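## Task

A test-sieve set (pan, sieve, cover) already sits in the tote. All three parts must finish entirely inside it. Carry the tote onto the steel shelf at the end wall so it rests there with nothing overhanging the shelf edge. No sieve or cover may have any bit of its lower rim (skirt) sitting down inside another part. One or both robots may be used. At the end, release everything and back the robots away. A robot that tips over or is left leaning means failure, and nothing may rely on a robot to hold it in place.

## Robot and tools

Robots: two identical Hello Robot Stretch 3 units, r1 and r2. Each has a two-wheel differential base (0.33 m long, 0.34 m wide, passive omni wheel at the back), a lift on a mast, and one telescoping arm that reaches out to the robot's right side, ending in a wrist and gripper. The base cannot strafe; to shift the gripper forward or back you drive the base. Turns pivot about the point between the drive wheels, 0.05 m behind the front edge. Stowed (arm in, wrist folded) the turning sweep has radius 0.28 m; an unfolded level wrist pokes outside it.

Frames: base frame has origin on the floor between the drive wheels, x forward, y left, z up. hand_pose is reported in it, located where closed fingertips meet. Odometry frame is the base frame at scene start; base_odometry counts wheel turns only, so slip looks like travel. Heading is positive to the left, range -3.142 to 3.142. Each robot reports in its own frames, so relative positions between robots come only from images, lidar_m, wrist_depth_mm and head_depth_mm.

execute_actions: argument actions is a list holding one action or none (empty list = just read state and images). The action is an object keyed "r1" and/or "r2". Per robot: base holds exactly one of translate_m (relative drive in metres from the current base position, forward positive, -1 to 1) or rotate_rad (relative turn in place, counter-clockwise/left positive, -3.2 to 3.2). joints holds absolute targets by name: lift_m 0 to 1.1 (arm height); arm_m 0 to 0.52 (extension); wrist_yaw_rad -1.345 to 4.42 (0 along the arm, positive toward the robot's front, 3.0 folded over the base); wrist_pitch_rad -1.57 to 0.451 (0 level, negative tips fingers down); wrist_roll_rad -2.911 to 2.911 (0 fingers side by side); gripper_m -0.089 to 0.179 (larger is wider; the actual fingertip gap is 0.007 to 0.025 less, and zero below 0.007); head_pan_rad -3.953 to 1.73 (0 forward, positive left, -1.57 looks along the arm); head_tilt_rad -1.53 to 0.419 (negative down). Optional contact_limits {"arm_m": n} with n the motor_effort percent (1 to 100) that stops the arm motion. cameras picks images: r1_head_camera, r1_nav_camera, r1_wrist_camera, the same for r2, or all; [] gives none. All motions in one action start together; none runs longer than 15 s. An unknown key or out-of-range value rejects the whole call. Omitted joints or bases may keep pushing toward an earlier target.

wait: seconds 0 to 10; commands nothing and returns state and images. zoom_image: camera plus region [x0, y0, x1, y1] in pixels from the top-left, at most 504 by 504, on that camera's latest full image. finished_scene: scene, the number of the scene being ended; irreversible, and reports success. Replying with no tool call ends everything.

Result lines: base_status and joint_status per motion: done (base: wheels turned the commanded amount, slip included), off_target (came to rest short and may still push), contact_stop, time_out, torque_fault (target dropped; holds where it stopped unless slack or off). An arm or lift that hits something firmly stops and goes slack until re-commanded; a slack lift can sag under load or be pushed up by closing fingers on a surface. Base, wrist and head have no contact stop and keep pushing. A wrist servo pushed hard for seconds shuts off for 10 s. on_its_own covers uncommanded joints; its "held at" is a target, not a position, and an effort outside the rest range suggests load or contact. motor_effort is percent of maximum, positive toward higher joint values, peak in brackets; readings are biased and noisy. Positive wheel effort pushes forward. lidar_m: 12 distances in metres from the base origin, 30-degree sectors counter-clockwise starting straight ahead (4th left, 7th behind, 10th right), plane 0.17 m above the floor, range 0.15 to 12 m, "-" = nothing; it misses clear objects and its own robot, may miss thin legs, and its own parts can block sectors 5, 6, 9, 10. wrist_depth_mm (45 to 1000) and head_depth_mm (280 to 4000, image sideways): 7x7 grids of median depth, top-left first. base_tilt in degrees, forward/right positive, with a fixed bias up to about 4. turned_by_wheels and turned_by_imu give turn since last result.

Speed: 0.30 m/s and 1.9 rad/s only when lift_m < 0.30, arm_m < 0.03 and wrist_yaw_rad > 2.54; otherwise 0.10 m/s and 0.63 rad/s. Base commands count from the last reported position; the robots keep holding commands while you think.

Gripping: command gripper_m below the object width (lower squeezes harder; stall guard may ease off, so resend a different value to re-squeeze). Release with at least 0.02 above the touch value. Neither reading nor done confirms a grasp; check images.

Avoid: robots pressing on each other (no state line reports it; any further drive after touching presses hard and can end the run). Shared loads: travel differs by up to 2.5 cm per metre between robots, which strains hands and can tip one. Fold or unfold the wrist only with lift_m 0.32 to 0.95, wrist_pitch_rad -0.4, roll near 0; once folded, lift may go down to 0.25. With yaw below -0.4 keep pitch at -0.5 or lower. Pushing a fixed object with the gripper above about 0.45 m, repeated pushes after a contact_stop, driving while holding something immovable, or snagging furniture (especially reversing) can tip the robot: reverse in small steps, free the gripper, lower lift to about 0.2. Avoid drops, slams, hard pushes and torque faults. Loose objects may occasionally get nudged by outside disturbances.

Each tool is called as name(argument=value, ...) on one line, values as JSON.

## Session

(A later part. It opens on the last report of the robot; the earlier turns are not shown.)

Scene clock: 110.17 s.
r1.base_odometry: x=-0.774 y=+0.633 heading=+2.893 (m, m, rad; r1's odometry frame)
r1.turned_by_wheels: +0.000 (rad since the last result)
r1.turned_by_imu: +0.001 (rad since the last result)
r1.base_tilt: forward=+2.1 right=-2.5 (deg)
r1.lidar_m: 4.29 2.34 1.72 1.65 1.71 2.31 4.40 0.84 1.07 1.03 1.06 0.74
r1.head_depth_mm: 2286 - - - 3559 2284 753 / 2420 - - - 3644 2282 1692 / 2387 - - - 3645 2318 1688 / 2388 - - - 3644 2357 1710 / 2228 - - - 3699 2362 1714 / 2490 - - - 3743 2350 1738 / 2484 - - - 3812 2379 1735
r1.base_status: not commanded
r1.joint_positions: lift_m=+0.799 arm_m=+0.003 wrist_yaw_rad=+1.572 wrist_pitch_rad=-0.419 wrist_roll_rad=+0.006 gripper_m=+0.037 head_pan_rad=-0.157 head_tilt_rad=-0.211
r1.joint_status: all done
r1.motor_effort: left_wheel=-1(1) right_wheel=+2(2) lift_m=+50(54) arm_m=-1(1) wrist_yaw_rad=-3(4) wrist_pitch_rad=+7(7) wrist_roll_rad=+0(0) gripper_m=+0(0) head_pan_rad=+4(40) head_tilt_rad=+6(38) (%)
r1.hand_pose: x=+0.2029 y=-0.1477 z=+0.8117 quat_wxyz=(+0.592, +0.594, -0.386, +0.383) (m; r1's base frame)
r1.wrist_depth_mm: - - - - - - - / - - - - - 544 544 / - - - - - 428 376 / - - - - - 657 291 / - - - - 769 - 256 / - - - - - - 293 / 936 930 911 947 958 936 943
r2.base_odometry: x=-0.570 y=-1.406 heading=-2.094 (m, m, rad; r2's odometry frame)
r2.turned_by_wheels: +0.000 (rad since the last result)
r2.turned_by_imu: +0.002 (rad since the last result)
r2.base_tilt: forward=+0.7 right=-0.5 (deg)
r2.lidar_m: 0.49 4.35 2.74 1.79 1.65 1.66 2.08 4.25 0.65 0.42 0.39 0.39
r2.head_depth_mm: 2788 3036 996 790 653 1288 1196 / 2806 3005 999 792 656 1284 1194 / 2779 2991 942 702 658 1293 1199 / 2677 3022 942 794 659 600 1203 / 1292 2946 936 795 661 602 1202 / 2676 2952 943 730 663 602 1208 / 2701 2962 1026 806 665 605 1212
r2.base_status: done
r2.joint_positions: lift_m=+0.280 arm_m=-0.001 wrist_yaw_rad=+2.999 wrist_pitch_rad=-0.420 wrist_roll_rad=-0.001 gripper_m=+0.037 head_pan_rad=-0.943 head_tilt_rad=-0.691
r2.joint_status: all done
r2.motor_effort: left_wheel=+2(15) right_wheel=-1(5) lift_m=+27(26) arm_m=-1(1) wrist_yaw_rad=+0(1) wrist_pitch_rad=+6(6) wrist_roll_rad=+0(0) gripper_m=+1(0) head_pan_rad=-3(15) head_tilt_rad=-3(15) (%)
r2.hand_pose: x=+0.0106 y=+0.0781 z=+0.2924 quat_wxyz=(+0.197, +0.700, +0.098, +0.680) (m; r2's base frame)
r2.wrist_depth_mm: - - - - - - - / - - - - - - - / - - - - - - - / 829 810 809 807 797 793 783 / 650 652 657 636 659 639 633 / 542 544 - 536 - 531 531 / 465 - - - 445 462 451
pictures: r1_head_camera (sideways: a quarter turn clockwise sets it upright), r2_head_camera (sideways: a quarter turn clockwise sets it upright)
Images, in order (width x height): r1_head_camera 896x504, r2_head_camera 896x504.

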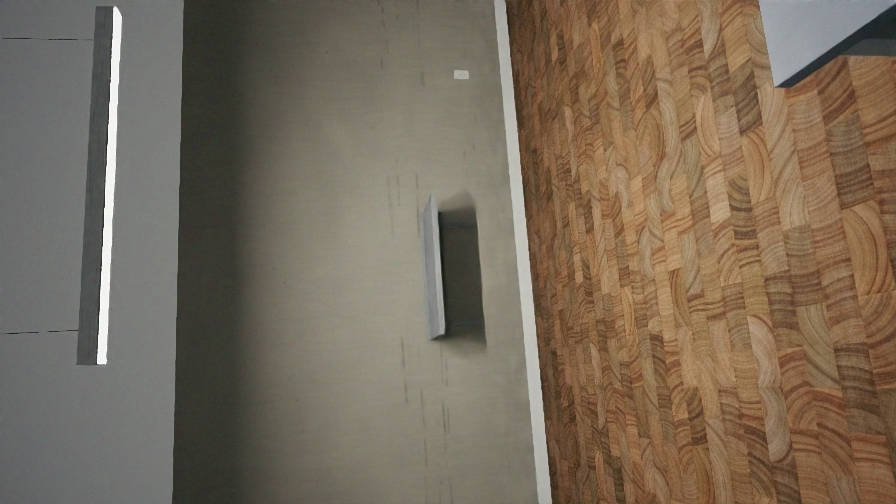

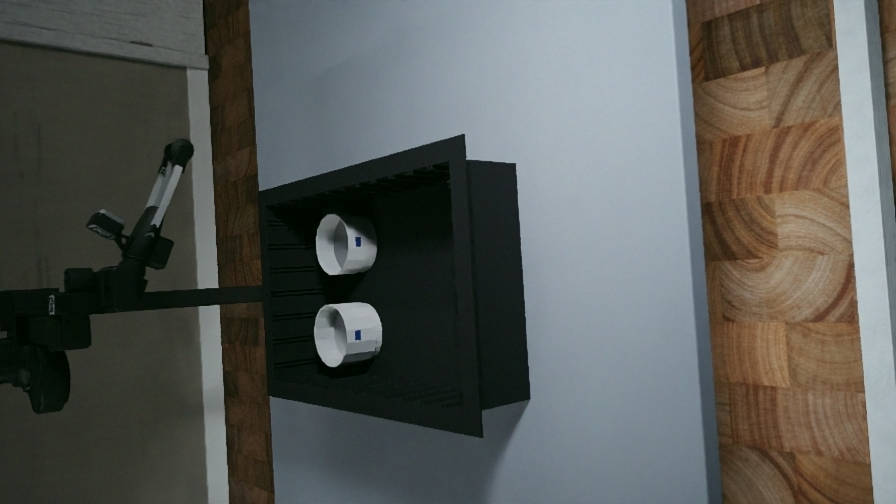

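execute_actions(actions=[{"r1": {"joints": {"lift_m": 1.06, "wrist_pitch_rad": -1.57, "gripper_m": 0.13, "head_pan_rad": -1.57, "head_tilt_rad": -0.75}}, "r2": {"base": {"rotate_rad": 0.677}, "joints": {"lift_m": 0.54, "head_pan_rad": -1.57}}}], cameras=["r1_head_camera", "r2_head_camera"])

Scene clock: 132.43 s.
r1.base_odometry: x=-0.774 y=+0.633 heading=+2.893 (m, m, rad; r1's odometry frame)
r1.turned_by_wheels: +0.000 (rad since the last result)
r1.turned_by_imu: +0.001 (rad since the last result)
r1.base_tilt: forward=+2.1 right=-2.5 (deg)
r1.lidar_m: 4.30 2.34 1.72 1.65 1.70 2.32 4.41 0.84 1.07 1.03 1.06 0.74
r1.head_depth_mm: 2693 - - - - - 1156 / 2698 - - - - - - / 2680 - - - - - 1158 / 2668 2955 998 800 664 - 1165 / 2641 1508 1019 751 695 - 1148 / 2645 2993 1116 832 683 933 1164 / 2664 2966 1117 835 666 1274 1165
r1.base_status: not commanded
r1.joint_positions: lift_m=+1.059 arm_m=+0.003 wrist_yaw_rad=+1.572 wrist_pitch_rad=-1.564 wrist_roll_rad=+0.006 gripper_m=+0.130 head_pan_rad=-1.563 head_tilt_rad=-0.740
r1.joint_status: all done
r1.motor_effort: left_wheel=-1(1) right_wheel=+2(2) lift_m=+50(50) arm_m=-1(1) wrist_yaw_rad=-2(3) wrist_pitch_rad=-2(7) wrist_roll_rad=+0(0) gripper_m=+1(96) head_pan_rad=-3(41) head_tilt_rad=-8(39) (%)
r1.hand_pose: x=-0.0437 y=-0.1480 z=+0.9415 quat_wxyz=(+0.707, +0.707, -0.004, +0.000) (m; r1's base frame)
r1.wrist_depth_mm: - - - - - 998 302 / - - - - - - 309 / - - - - - - 318 / - - - - - - 329 / - - - - - 344 337 / - - - - - - 350 / - - - - - 367 359
r2.base_odometry: x=-0.570 y=-1.406 heading=-1.417 (m, m, rad; r2's odometry frame)
r2.turned_by_wheels: +0.677 (rad since the last result)
r2.turned_by_imu: +0.659 (rad since the last result)
r2.base_tilt: forward=+0.7 right=-0.7 (deg)
r2.lidar_m: 4.34 2.32 1.71 1.64 1.71 2.34 4.33 0.55 0.40 0.39 0.40 0.55
r2.head_depth_mm: 2792 2954 991 789 654 1287 1194 / 2764 3021 996 746 655 1294 1194 / 2736 3049 929 742 657 1292 1199 / 2653 2994 945 793 660 1297 1205 / 2721 3009 926 793 659 1303 1204 / 2754 3001 980 737 663 604 1205 / 2727 3005 1021 806 666 605 1217
r2.base_status: done
r2.joint_positions: lift_m=+0.540 arm_m=-0.001 wrist_yaw_rad=+2.999 wrist_pitch_rad=-0.420 wrist_roll_rad=-0.001 gripper_m=+0.037 head_pan_rad=-1.563 head_tilt_rad=-0.692
r2.joint_status: all done
r2.motor_effort: left_wheel=-3(13) right_wheel=+1(7) lift_m=+34(35) arm_m=+0(1) wrist_yaw_rad=+1(0) wrist_pitch_rad=+6(6) wrist_roll_rad=+0(0) gripper_m=+0(0) head_pan_rad=-2(27) head_tilt_rad=-3(3) (%)
r2.hand_pose: x=+0.0106 y=+0.0782 z=+0.5522 quat_wxyz=(+0.196, +0.700, +0.098, +0.680) (m; r2's base frame)
r2.wrist_depth_mm: - - - - - - - / - - - - - - - / - - - - - - - / - - - - - - - / - - - - - - - / 901 877 - 886 - 870 868 / 764 763 - 748 734 743 742
pictures: r1_head_camera (sideways: a quarter turn clockwise sets it upright), r2_head_camera (sideways: a quarter turn clockwise sets it upright)
Images, in order (width x height): r1_head_camera 896x504, r2_head_camera 896x504.

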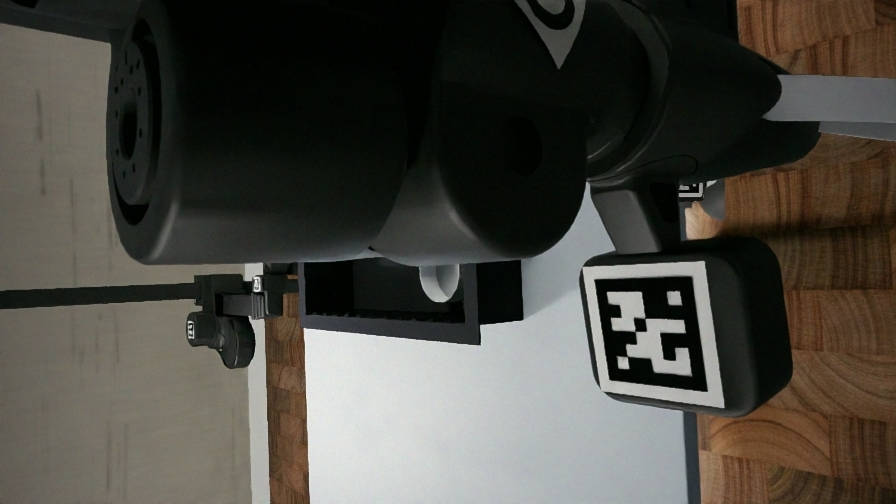

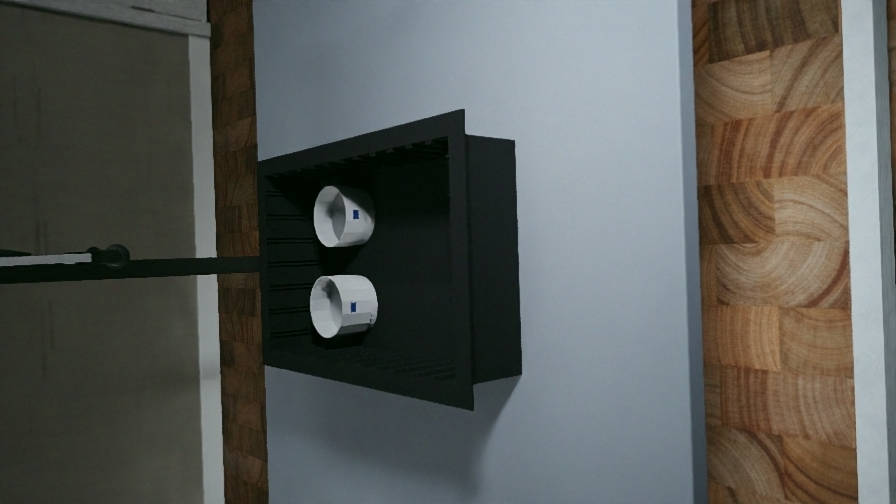

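execute_actions(actions=[{"r1": {"joints": {"arm_m": 0.38}}, "r2": {"joints": {"lift_m": 1.06, "wrist_yaw_rad": 1.57, "wrist_pitch_rad": -1.57, "gripper_m": 0.13}}}], cameras=["r1_head_camera", "r1_wrist_camera", "r2_head_camera"])

Scene clock: 142.50 s.
r1.base_odometry: x=-0.774 y=+0.633 heading=+2.893 (m, m, rad; r1's odometry frame)
r1.turned_by_wheels: +0.000 (rad since the last result)
r1.turned_by_imu: +0.001 (rad since the last result)
r1.base_tilt: forward=+2.1 right=-2.4 (deg)
r1.lidar_m: 4.30 2.34 1.72 1.65 1.71 2.31 4.39 0.84 1.07 1.02 1.06 0.74
r1.head_depth_mm: - 3125 1104 825 658 1289 1161 / 2777 3097 1106 746 661 1295 1162 / - 2933 986 742 662 1297 1158 / - 3009 1000 796 662 1267 1162 / 2630 2967 1015 749 664 1265 1157 / 2662 3019 1108 831 664 1266 1163 / 2633 2990 1121 835 665 1279 1163
r1.base_status: not commanded
r1.joint_positions: lift_m=+1.059 arm_m=+0.380 wrist_yaw_rad=+1.570 wrist_pitch_rad=-1.564 wrist_roll_rad=+0.006 gripper_m=+0.130 head_pan_rad=-1.563 head_tilt_rad=-0.741
r1.joint_status: all done
r1.motor_effort: left_wheel=-1(1) right_wheel=+2(2) lift_m=+50(50) arm_m=+3(4) wrist_yaw_rad=-1(3) wrist_pitch_rad=-2(1) wrist_roll_rad=+0(0) gripper_m=+0(1) head_pan_rad=-4(3) head_tilt_rad=-6(6) (%)
r1.hand_pose: x=-0.0437 y=-0.5250 z=+0.9415 quat_wxyz=(+0.707, +0.707, -0.004, +0.000) (m; r1's base frame)
r1.wrist_depth_mm: - - 322 310 232 299 294 / - - 330 326 285 298 274 / - - 341 334 320 311 319 / - - 346 339 335 327 325 / - - 358 349 338 337 338 / - - 373 366 332 - 340 / - - 397 377 281 290 290
r2.base_odometry: x=-0.570 y=-1.406 heading=-1.417 (m, m, rad; r2's odometry frame)
r2.turned_by_wheels: +0.000 (rad since the last result)
r2.turned_by_imu: -0.002 (rad since the last result)
r2.base_tilt: forward=+0.7 right=-0.7 (deg)
r2.lidar_m: 4.34 2.33 1.70 1.64 1.71 2.34 4.34 0.55 0.40 0.39 0.40 0.55
r2.head_depth_mm: 2663 - - - - - 1129 / 2667 - - - - - 1011 / 2629 - - - - 1324 1202 / 792 2907 943 794 676 - 1011 / 2756 3016 928 795 686 - 1091 / 2728 3013 977 737 672 590 1186 / 2729 2989 1025 808 665 605 1209
r2.base_status: not commanded
r2.joint_positions: lift_m=+1.060 arm_m=-0.001 wrist_yaw_rad=+1.572 wrist_pitch_rad=-1.565 wrist_roll_rad=-0.001 gripper_m=+0.130 head_pan_rad=-1.563 head_tilt_rad=-0.692
r2.joint_status: all done
r2.motor_effort: left_wheel=-2(3) right_wheel=+2(1) lift_m=+34(37) arm_m=-1(1) wrist_yaw_rad=-1(0) wrist_pitch_rad=-1(6) wrist_roll_rad=+0(0) gripper_m=+0(85) head_pan_rad=-2(2) head_tilt_rad=-3(3) (%)
r2.hand_pose: x=-0.0440 y=-0.1440 z=+0.9422 quat_wxyz=(+0.707, +0.707, -0.001, +0.003) (m; r2's base frame)
r2.wrist_depth_mm: - - - - - - 310 / - - - - - - 318 / - - - - - - 322 / - - - - - - 330 / - - - - - - 333 / - - - - - - 342 / - - - - - - 343
pictures: r1_head_camera (sideways: a quarter turn clockwise sets it upright), r1_wrist_camera, r2_head_camera (sideways: a quarter turn clockwise sets it upright)
Images, in order (width x height): r1_head_camera 896x504, r1_wrist_camera 644x364, r2_head_camera 896x504.

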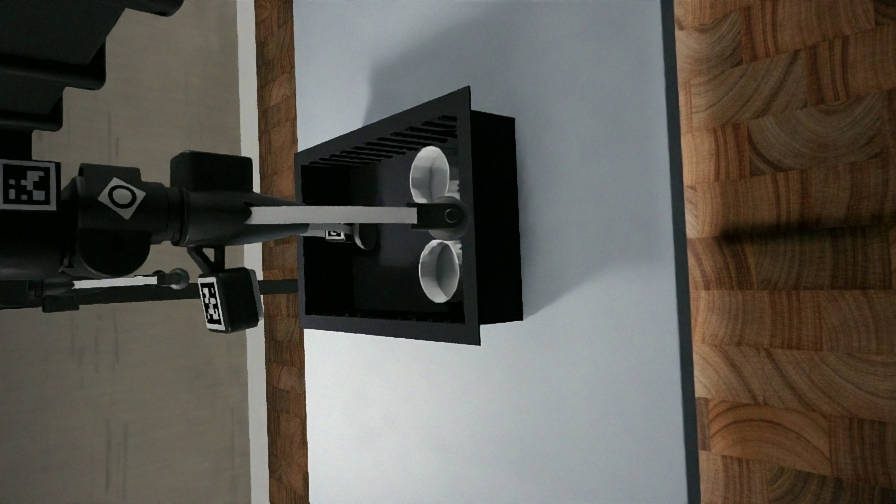

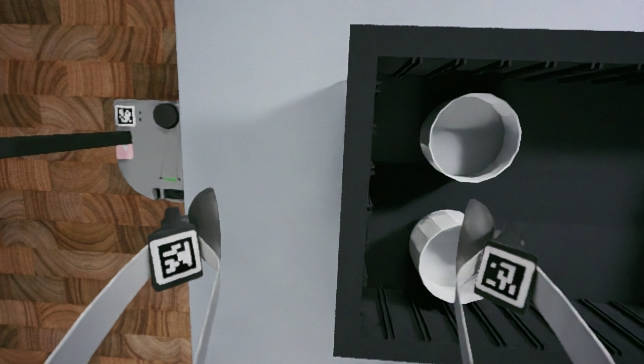

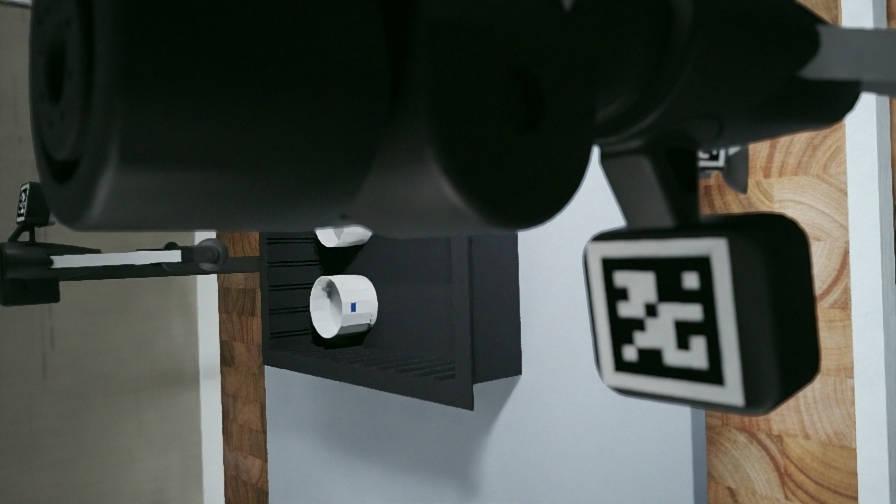

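zoom_image(camera="r1_wrist_camera", region=[330, 20, 644, 364])

zoom_image(camera="r2_head_camera", region=[295, 260, 395, 350])

Region (330, 20, 644, 364) of r1_wrist_camera's 644x364 image, scaled by 1.465; it fills the left 460 columns of this view, and the rest is white.

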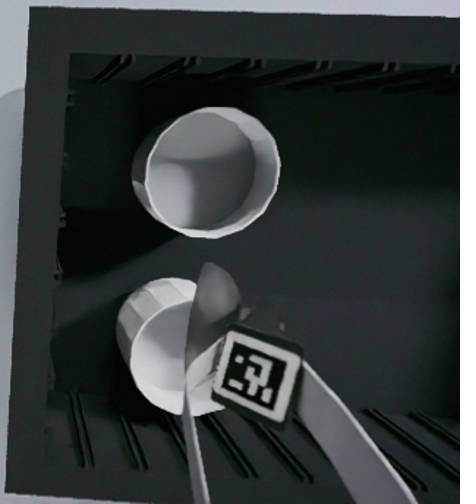

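Region (295, 260, 395, 350) of r2_head_camera's 896x504 image, scaled by 5.040, with more detail than that image has; it fills the top 454 rows of this view, and the rest is white.

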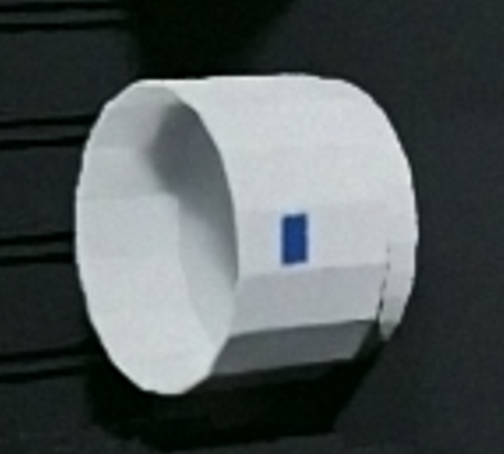

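execute_actions(actions=[{"r1": {"joints": {"arm_m": 0.40, "lift_m": 1.02}}, "r2": {"base": {"translate_m": 0.08}, "joints": {"arm_m": 0.38, "lift_m": 1.03}}}], cameras=["r1_head_camera", "r1_wrist_camera", "r2_head_camera", "r2_wrist_camera"])

Scene clock: 172.43 s.
r1.base_odometry: x=-0.774 y=+0.633 heading=+2.893 (m, m, rad; r1's odometry frame)
r1.turned_by_wheels: +0.000 (rad since the last result)
r1.turned_by_imu: +0.001 (rad since the last result)
r1.base_tilt: forward=+2.1 right=-2.4 (deg)
r1.lidar_m: 4.30 2.34 1.72 1.65 1.71 2.33 4.40 0.84 1.06 1.02 1.06 0.74
r1.head_depth_mm: 2669 - 1049 825 659 1290 1153 / 2616 3106 1101 747 662 1293 1161 / 2621 3095 969 748 662 1295 1159 / 1286 3033 996 797 660 1266 1158 / 2708 3015 998 751 663 1262 1165 / 2687 2994 1111 832 664 1267 1164 / 2642 3001 1116 832 664 1272 1167
r1.base_status: not commanded
r1.joint_positions: lift_m=+1.021 arm_m=+0.400 wrist_yaw_rad=+1.570 wrist_pitch_rad=-1.564 wrist_roll_rad=+0.006 gripper_m=+0.130 head_pan_rad=-1.563 head_tilt_rad=-0.741
r1.joint_status: all done
r1.motor_effort: left_wheel=+0(1) right_wheel=+2(2) lift_m=+15(47) arm_m=+3(2) wrist_yaw_rad=+0(0) wrist_pitch_rad=-2(2) wrist_roll_rad=+0(0) gripper_m=+1(0) head_pan_rad=-4(4) head_tilt_rad=-6(6) (%)
r1.hand_pose: x=-0.0437 y=-0.5450 z=+0.9031 quat_wxyz=(+0.707, +0.707, -0.004, +0.000) (m; r1's base frame)
r1.wrist_depth_mm: - 290 283 199 194 191 189 / - 296 291 283 280 265 273 / - 305 305 292 274 265 279 / - 314 305 304 296 293 287 / - - 319 311 301 300 298 / - - 332 326 291 - 303 / - - 344 266 277 284 288
r2.base_odometry: x=-0.557 y=-1.485 heading=-1.417 (m, m, rad; r2's odometry frame)
r2.turned_by_wheels: +0.000 (rad since the last result)
r2.turned_by_imu: -0.001 (rad since the last result)
r2.base_tilt: forward=+0.7 right=-0.5 (deg)
r2.lidar_m: 4.27 2.34 1.71 1.65 1.71 2.34 4.41 0.55 0.40 0.39 0.40 0.55
r2.head_depth_mm: 2873 2982 989 743 654 1281 1193 / 2788 3004 895 703 655 1292 1195 / - - 925 788 657 1294 1199 / 2739 2944 936 793 659 1292 1201 / 2735 3044 975 754 660 1303 1198 / 2739 3010 1017 802 663 602 1205 / 2725 2991 1020 806 665 604 1212
r2.base_status: done
r2.joint_positions: lift_m=+1.030 arm_m=+0.380 wrist_yaw_rad=+1.570 wrist_pitch_rad=-1.565 wrist_roll_rad=-0.001 gripper_m=+0.130 head_pan_rad=-1.563 head_tilt_rad=-0.692
r2.joint_status: all done
r2.motor_effort: left_wheel=-3(6) right_wheel=+1(4) lift_m=+26(31) arm_m=+2(2) wrist_yaw_rad=+1(1) wrist_pitch_rad=-2(2) wrist_roll_rad=+0(0) gripper_m=+1(1) head_pan_rad=-3(2) head_tilt_rad=-3(3) (%)
r2.hand_pose: x=-0.0441 y=-0.5249 z=+0.9125 quat_wxyz=(+0.707, +0.707, -0.002, +0.002) (m; r2's base frame)
r2.wrist_depth_mm: - 297 291 290 286 284 281 / - 303 297 295 205 203 202 / - 305 304 301 295 293 291 / - 311 310 302 302 299 294 / - 322 313 306 306 303 301 / - - 320 315 312 - 306 / - - 326 322 318 318 313
pictures: r1_head_camera (sideways: a quarter turn clockwise sets it upright), r1_wrist_camera, r2_head_camera (sideways: a quarter turn clockwise sets it upright), r2_wrist_camera
Images, in order (width x height): r1_head_camera 896x504, r1_wrist_camera 644x364, r2_head_camera 896x504, r2_wrist_camera 644x364.

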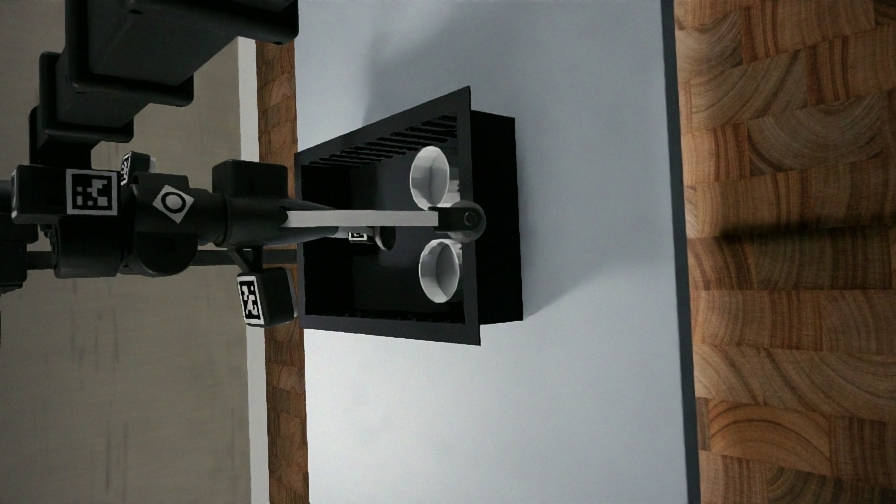

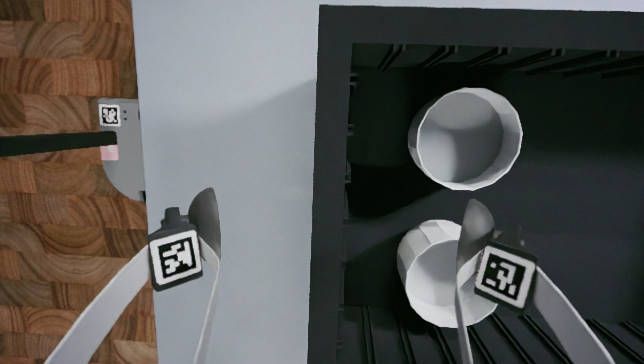

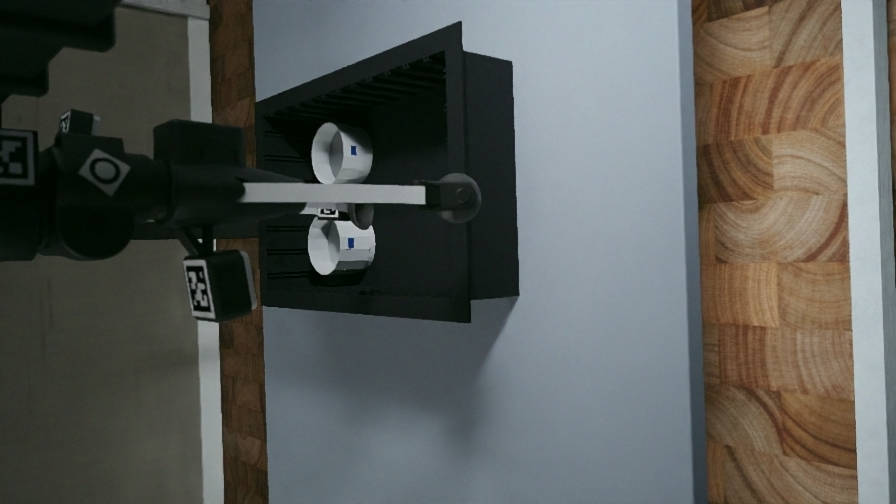

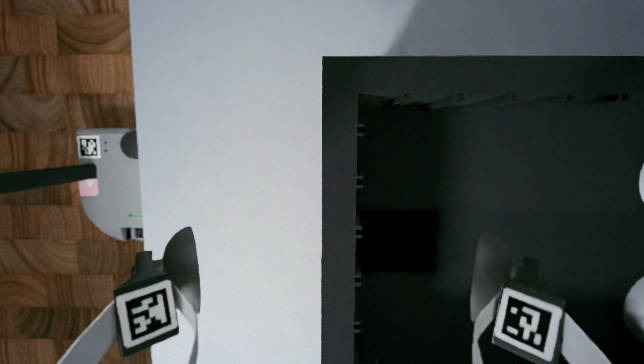

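zoom_image(camera="r2_head_camera", region=[295, 110, 395, 290])

zoom_image(camera="r1_wrist_camera", region=[300, 60, 560, 345])

Region (295, 110, 395, 290) of r2_head_camera's 896x504 image, scaled by 2.800, with more detail than that image has.

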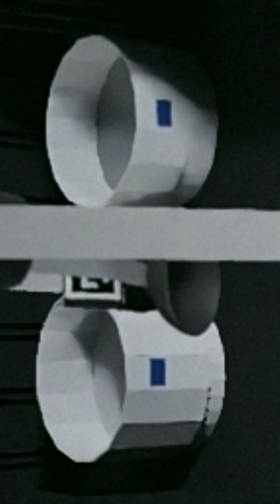

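Region (300, 60, 560, 345) of r1_wrist_camera's 644x364 image, scaled by 1.768; it fills the left 460 columns of this view, and the rest is white.

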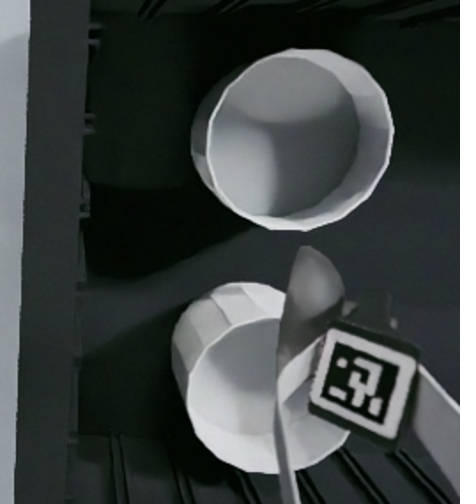

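execute_actions(actions=[{"r1": {"joints": {"arm_m": 0.394, "lift_m": 0.95, "gripper_m": 0.075}}, "r2": {"joints": {"arm_m": 0.383, "lift_m": 0.952, "gripper_m": 0.075}}}], cameras=["r1_head_camera", "r1_wrist_camera", "r2_head_camera", "r2_wrist_camera"])

Scene clock: 209.77 s.
r1.base_odometry: x=-0.774 y=+0.633 heading=+2.893 (m, m, rad; r1's odometry frame)
r1.turned_by_wheels: +0.000 (rad since the last result)
r1.turned_by_imu: +0.001 (rad since the last result)
r1.base_tilt: forward=+2.1 right=-2.5 (deg)
r1.lidar_m: 4.29 2.35 1.72 1.65 1.71 2.32 4.41 0.84 1.07 1.03 1.06 0.74
r1.head_depth_mm: 2717 3043 - - 659 1294 1154 / 2720 - 1007 746 660 1289 1157 / 2672 - 964 757 660 1293 1159 / 913 2900 971 797 662 1269 1162 / 2658 3005 1063 751 663 1264 1165 / 2665 3008 1111 835 663 1267 1164 / 2648 2964 1119 833 665 1270 1168
r1.base_status: not commanded
r1.joint_positions: lift_m=+0.951 arm_m=+0.394 wrist_yaw_rad=+1.570 wrist_pitch_rad=-1.564 wrist_roll_rad=+0.006 gripper_m=+0.075 head_pan_rad=-1.563 head_tilt_rad=-0.741
r1.joint_status: all done
r1.motor_effort: left_wheel=-1(1) right_wheel=+2(2) lift_m=+15(13) arm_m=-3(4) wrist_yaw_rad=+0(1) wrist_pitch_rad=-2(2) wrist_roll_rad=+0(0) gripper_m=+0(97) head_pan_rad=-3(3) head_tilt_rad=-6(5) (%)
r1.hand_pose: x=-0.0437 y=-0.5394 z=+0.8331 quat_wxyz=(+0.707, +0.707, -0.004, +0.000) (m; r1's base frame)
r1.wrist_depth_mm: 951 220 217 133 159 151 146 / - 226 222 137 213 208 206 / - 236 230 140 220 200 200 / - 243 241 157 227 206 217 / - 250 246 234 236 229 227 / - 260 255 157 243 214 233 / - 269 263 162 250 220 241
r2.base_odometry: x=-0.557 y=-1.485 heading=-1.417 (m, m, rad; r2's odometry frame)
r2.turned_by_wheels: +0.000 (rad since the last result)
r2.turned_by_imu: -0.001 (rad since the last result)
r2.base_tilt: forward=+0.7 right=-0.6 (deg)
r2.lidar_m: 4.27 2.33 1.71 1.64 1.71 2.34 4.42 0.55 0.40 0.39 0.40 0.55
r2.head_depth_mm: 2734 - 941 723 652 1289 1190 / 2672 2977 894 704 654 1293 1197 / 739 - - 789 657 1294 1202 / 2654 2984 901 793 659 1297 1198 / 2759 2998 978 753 661 1296 1203 / 2726 3030 1016 802 663 603 1205 / 2713 3013 1022 806 665 604 1207
r2.base_status: not commanded
r2.joint_positions: lift_m=+0.952 arm_m=+0.383 wrist_yaw_rad=+1.570 wrist_pitch_rad=-1.565 wrist_roll_rad=-0.001 gripper_m=+0.075 head_pan_rad=-1.563 head_tilt_rad=-0.692
r2.joint_status: all done
r2.motor_effort: left_wheel=-3(3) right_wheel=+2(1) lift_m=+26(30) arm_m=+2(2) wrist_yaw_rad=+0(1) wrist_pitch_rad=-2(2) wrist_roll_rad=+0(0) gripper_m=+1(80) head_pan_rad=-2(2) head_tilt_rad=-3(3) (%)
r2.hand_pose: x=-0.0441 y=-0.5279 z=+0.8345 quat_wxyz=(+0.707, +0.707, -0.002, +0.002) (m; r2's base frame)
r2.wrist_depth_mm: 607 218 215 130 128 127 125 / - 221 219 132 154 150 138 / - 227 224 134 217 216 213 / - 232 229 137 222 219 218 / - 235 233 139 226 224 222 / - 241 - 142 231 229 226 / - 247 243 145 236 231 231
pictures: r1_head_camera (sideways: a quarter turn clockwise sets it upright), r1_wrist_camera, r2_head_camera (sideways: a quarter turn clockwise sets it upright), r2_wrist_camera
Images, in order (width x height): r1_head_camera 896x504, r1_wrist_camera 644x364, r2_head_camera 896x504, r2_wrist_camera 644x364.

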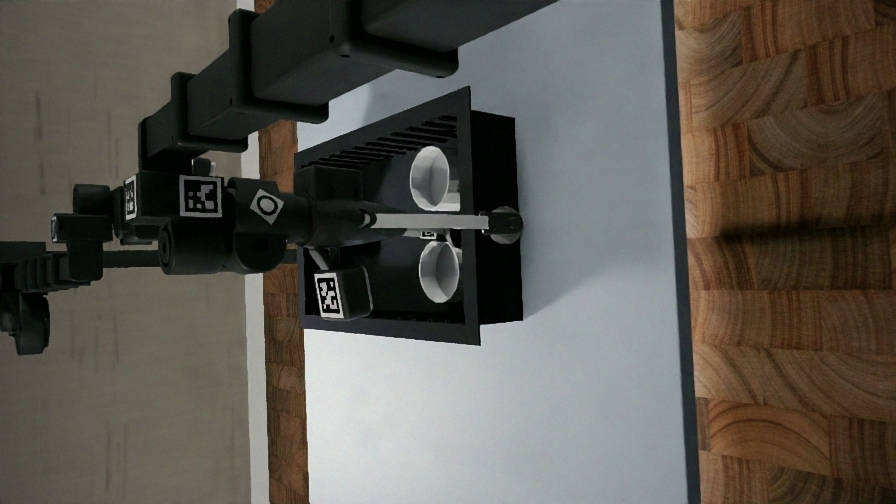

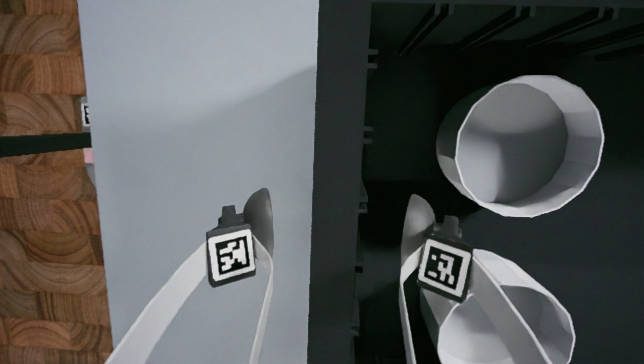

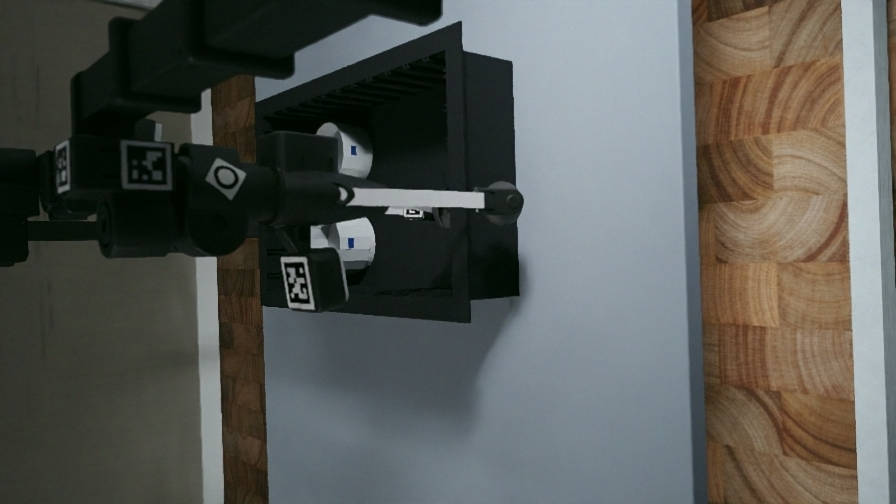

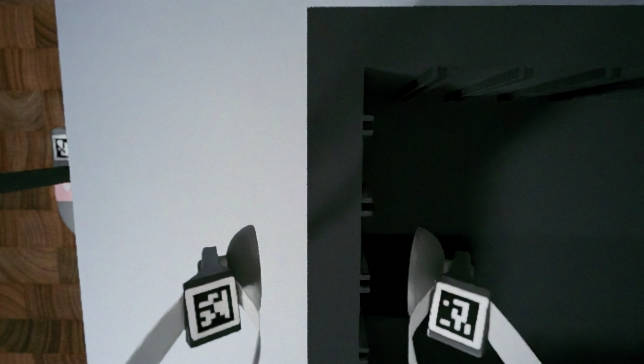

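zoom_image(camera="r1_wrist_camera", region=[390, 60, 620, 364])

zoom_image(camera="r2_head_camera", region=[300, 110, 400, 285])

Region (390, 60, 620, 364) of r1_wrist_camera's 644x364 image, scaled by 1.658; it fills the left 381 columns of this view, and the rest is white.

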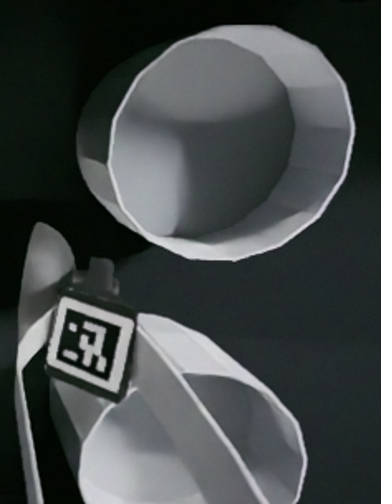

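Region (300, 110, 400, 285) of r2_head_camera's 896x504 image, scaled by 2.880, with more detail than that image has; it fills the left 288 columns of this view, and the rest is white.

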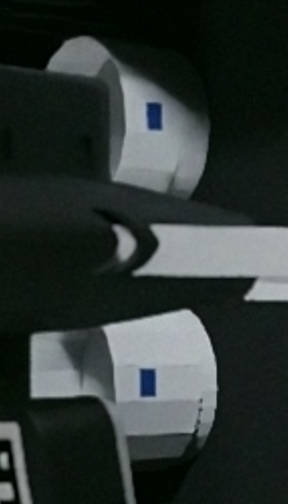

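execute_actions(actions=[{"r1": {"joints": {"lift_m": 0.946, "gripper_m": -0.03}}, "r2": {"joints": {"gripper_m": -0.03}}}], cameras=["r1_head_camera", "r1_wrist_camera", "r2_head_camera", "r2_wrist_camera"])

Scene clock: 218.20 s.
r1.base_odometry: x=-0.774 y=+0.633 heading=+2.893 (m, m, rad; r1's odometry frame)
r1.turned_by_wheels: +0.000 (rad since the last result)
r1.turned_by_imu: +0.001 (rad since the last result)
r1.base_tilt: forward=+2.1 right=-2.4 (deg)
r1.lidar_m: 4.29 2.34 1.72 1.65 1.71 2.31 4.40 0.84 1.07 1.03 1.06 0.74
r1.head_depth_mm: 2760 3071 - - 658 1292 1159 / 2719 2961 1008 744 660 1291 1162 / 2669 - 961 742 660 1292 1160 / 908 2851 963 798 662 1264 1158 / 2657 3046 1063 751 662 1269 1163 / 2673 3004 1112 830 664 1271 1171 / 2655 2997 1117 832 665 1273 1163
r1.base_status: not commanded
r1.joint_positions: lift_m=+0.947 arm_m=+0.394 wrist_yaw_rad=+1.571 wrist_pitch_rad=-1.564 wrist_roll_rad=+0.006 gripper_m=-0.029 head_pan_rad=-1.563 head_tilt_rad=-0.741
r1.joint_status: all done
r1.motor_effort: left_wheel=-1(0) right_wheel=+2(2) lift_m=+18(18) arm_m=-3(3) wrist_yaw_rad=-2(2) wrist_pitch_rad=-2(2) wrist_roll_rad=+0(0) gripper_m=-27(98) head_pan_rad=-4(3) head_tilt_rad=-5(6) (%)
r1.hand_pose: x=-0.0438 y=-0.5394 z=+0.8289 quat_wxyz=(+0.707, +0.707, -0.004, +0.000) (m; r1's base frame)
r1.wrist_depth_mm: 977 217 212 128 157 150 141 / 996 223 221 133 210 205 202 / - 231 227 137 215 195 193 / - 238 234 148 223 201 213 / - 246 241 145 228 225 221 / - 255 251 151 238 208 229 / - 263 258 155 244 213 233
r2.base_odometry: x=-0.557 y=-1.485 heading=-1.417 (m, m, rad; r2's odometry frame)
r2.turned_by_wheels: +0.000 (rad since the last result)
r2.turned_by_imu: -0.001 (rad since the last result)
r2.base_tilt: forward=+0.7 right=-0.5 (deg)
r2.lidar_m: 4.26 2.33 1.71 1.64 1.71 2.34 4.42 0.55 0.40 0.39 0.40 0.55
r2.head_depth_mm: 2753 - 941 722 653 1286 1194 / 2723 2987 891 704 655 1289 1198 / 745 - - 699 656 1294 1199 / 2655 2997 901 792 659 1296 1201 / 2740 3012 973 752 661 1290 1200 / 2733 3038 1014 801 664 603 1207 / 2711 3004 1019 805 664 603 1208
r2.base_status: not commanded
r2.joint_positions: lift_m=+0.952 arm_m=+0.383 wrist_yaw_rad=+1.570 wrist_pitch_rad=-1.566 wrist_roll_rad=-0.001 gripper_m=-0.029 head_pan_rad=-1.563 head_tilt_rad=-0.692
r2.joint_status: all done
r2.motor_effort: left_wheel=-2(3) right_wheel=+1(2) lift_m=+29(30) arm_m=+0(2) wrist_yaw_rad=-1(0) wrist_pitch_rad=-1(2) wrist_roll_rad=+0(0) gripper_m=-17(93) head_pan_rad=-2(1) head_tilt_rad=-3(3) (%)
r2.hand_pose: x=-0.0442 y=-0.5282 z=+0.8344 quat_wxyz=(+0.707, +0.707, -0.001, +0.002) (m; r2's base frame)
r2.wrist_depth_mm: 603 217 217 127 125 124 123 / - 222 220 129 154 153 144 / - 225 224 132 215 213 212 / - 231 227 134 219 218 216 / - 235 232 137 223 221 219 / - 240 238 138 228 226 224 / - 244 242 142 234 230 228
pictures: r1_head_camera (sideways: a quarter turn clockwise sets it upright), r1_wrist_camera, r2_head_camera (sideways: a quarter turn clockwise sets it upright), r2_wrist_camera
Images, in order (width x height): r1_head_camera 896x504, r1_wrist_camera 644x364, r2_head_camera 896x504, r2_wrist_camera 644x364.

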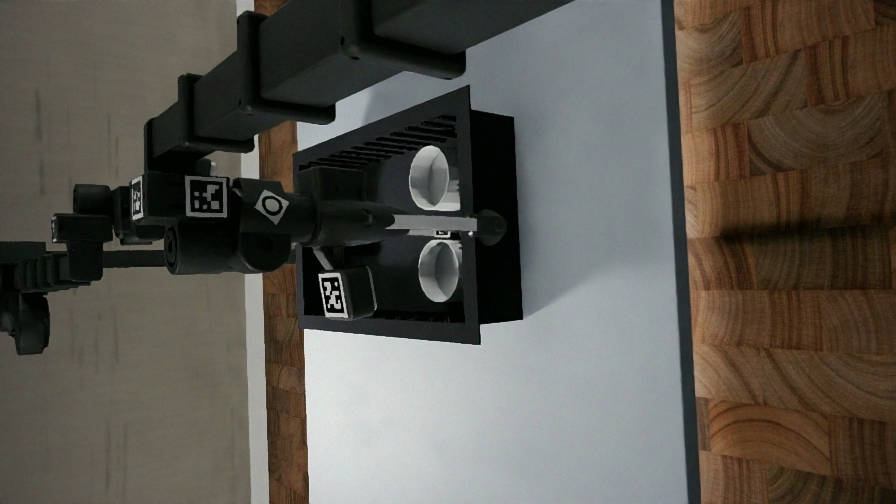

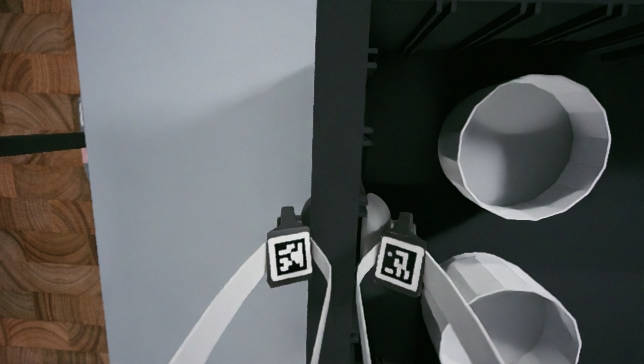

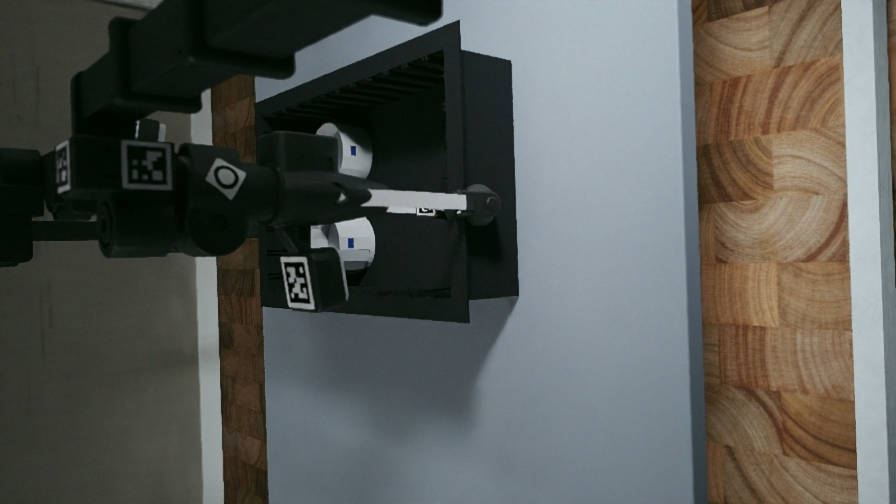

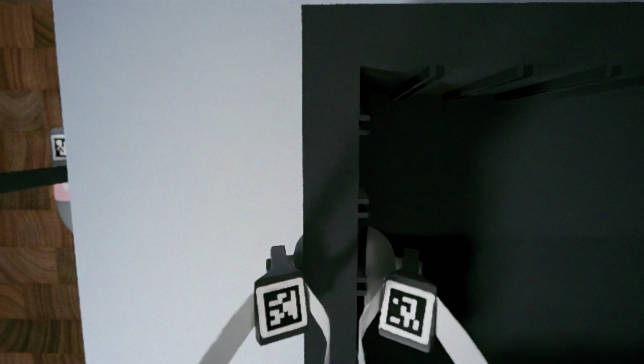

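execute_actions(actions=[{"r1": {"joints": {"lift_m": 0.992, "arm_m": 0.399}}, "r2": {"joints": {"lift_m": 0.995, "arm_m": 0.388}}}], cameras=["r1_head_camera", "r1_wrist_camera", "r2_head_camera", "r2_wrist_camera"])

Scene clock: 226.43 s.
r1.base_odometry: x=-0.774 y=+0.633 heading=+2.893 (m, m, rad; r1's odometry frame)
r1.turned_by_wheels: +0.000 (rad since the last result)
r1.turned_by_imu: +0.001 (rad since the last result)
r1.base_tilt: forward=+2.2 right=-2.4 (deg)
r1.lidar_m: 4.29 2.34 1.72 1.65 1.71 2.32 4.41 0.84 1.07 1.03 1.06 0.74
r1.head_depth_mm: 2731 - - 825 660 1291 1156 / 2677 - 1083 748 660 1298 1157 / 2599 3108 895 693 662 1292 1160 / 881 3035 951 713 663 1264 1163 / 2670 3043 993 750 662 1269 1162 / 2656 3019 1118 830 664 1271 1166 / 2660 2981 1119 832 665 1273 1163
r1.base_status: not commanded
r1.joint_positions: lift_m=+0.991 arm_m=+0.399 wrist_yaw_rad=+1.571 wrist_pitch_rad=-1.564 wrist_roll_rad=+0.006 gripper_m=-0.029 head_pan_rad=-1.563 head_tilt_rad=-0.741
r1.joint_status: all done
r1.motor_effort: left_wheel=+0(0) right_wheel=+2(2) lift_m=+53(54) arm_m=+3(5) wrist_yaw_rad=-2(2) wrist_pitch_rad=-2(2) wrist_roll_rad=+0(0) gripper_m=-25(27) head_pan_rad=-3(3) head_tilt_rad=-6(6) (%)
r1.hand_pose: x=-0.0438 y=-0.5439 z=+0.8734 quat_wxyz=(+0.707, +0.707, -0.004, +0.000) (m; r1's base frame)
r1.wrist_depth_mm: - 260 255 129 153 149 142 / - 268 263 132 210 201 202 / - 276 272 137 216 196 195 / - 283 275 141 224 201 215 / - 296 287 145 228 225 223 / - 304 300 161 239 209 228 / - - 308 161 245 214 233
r2.base_odometry: x=-0.557 y=-1.485 heading=-1.417 (m, m, rad; r2's odometry frame)
r2.turned_by_wheels: +0.000 (rad since the last result)
r2.turned_by_imu: -0.001 (rad since the last result)
r2.base_tilt: forward=+0.8 right=-0.5 (deg)
r2.lidar_m: 4.28 2.32 1.71 1.65 1.71 2.35 4.42 0.55 0.40 0.39 0.40 0.55
r2.head_depth_mm: - 3000 993 741 652 1283 1192 / 2801 3000 847 671 655 1287 1196 / - - 850 685 655 1293 1200 / 2690 3029 855 683 658 1297 1199 / 2758 3025 941 753 660 1297 1207 / 2732 3019 1018 802 663 604 1205 / 2739 3004 1020 805 665 605 1211
r2.base_status: not commanded
r2.joint_positions: lift_m=+0.995 arm_m=+0.388 wrist_yaw_rad=+1.570 wrist_pitch_rad=-1.566 wrist_roll_rad=-0.001 gripper_m=-0.029 head_pan_rad=-1.563 head_tilt_rad=-0.692
r2.joint_status: all done
r2.motor_effort: left_wheel=-2(2) right_wheel=+1(2) lift_m=+36(36) arm_m=+2(4) wrist_yaw_rad=+0(0) wrist_pitch_rad=-1(2) wrist_roll_rad=+0(0) gripper_m=-15(18) head_pan_rad=-2(3) head_tilt_rad=-3(3) (%)
r2.hand_pose: x=-0.0442 y=-0.5329 z=+0.8771 quat_wxyz=(+0.707, +0.707, -0.001, +0.002) (m; r2's base frame)
r2.wrist_depth_mm: - 260 258 126 124 123 122 / - 264 263 128 156 150 144 / - 270 267 131 214 211 211 / - 274 275 134 219 217 215 / - 281 277 137 223 222 219 / - 287 284 139 228 226 223 / - 294 289 144 235 232 228
pictures: r1_head_camera (sideways: a quarter turn clockwise sets it upright), r1_wrist_camera, r2_head_camera (sideways: a quarter turn clockwise sets it upright), r2_wrist_camera
Images, in order (width x height): r1_head_camera 896x504, r1_wrist_camera 644x364, r2_head_camera 896x504, r2_wrist_camera 644x364.

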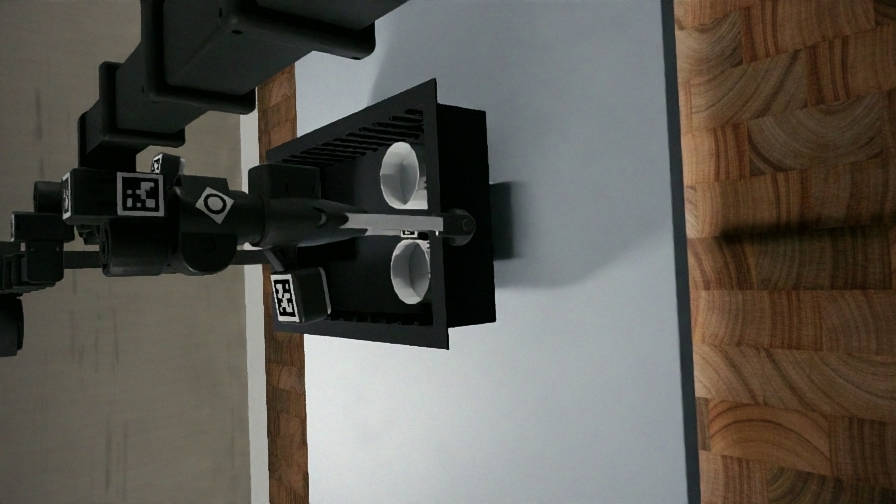

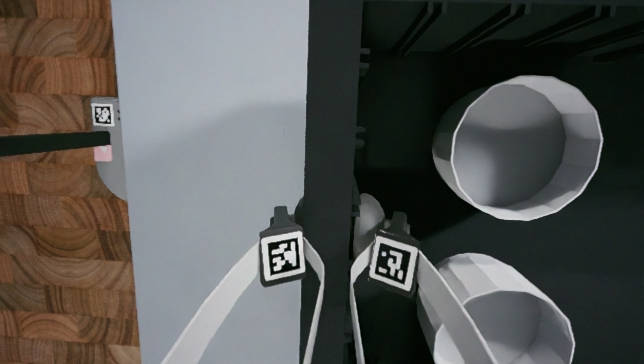

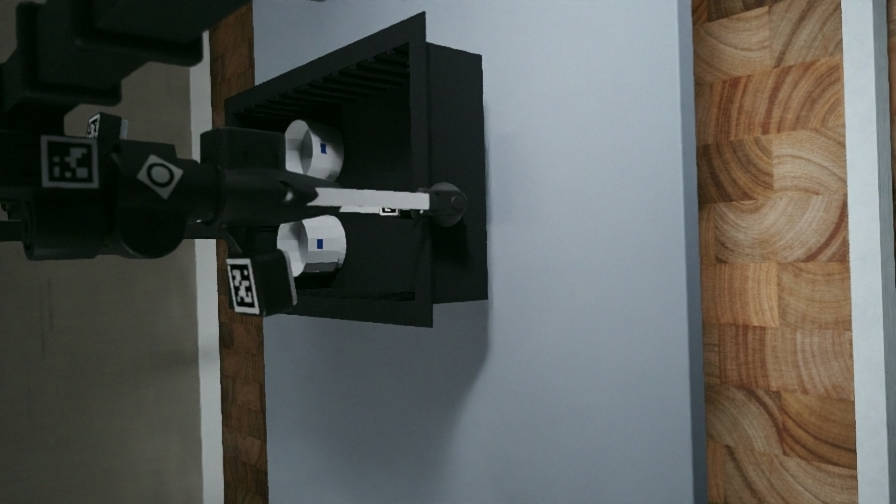

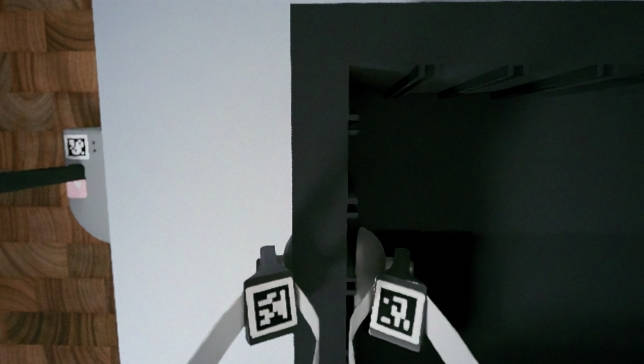

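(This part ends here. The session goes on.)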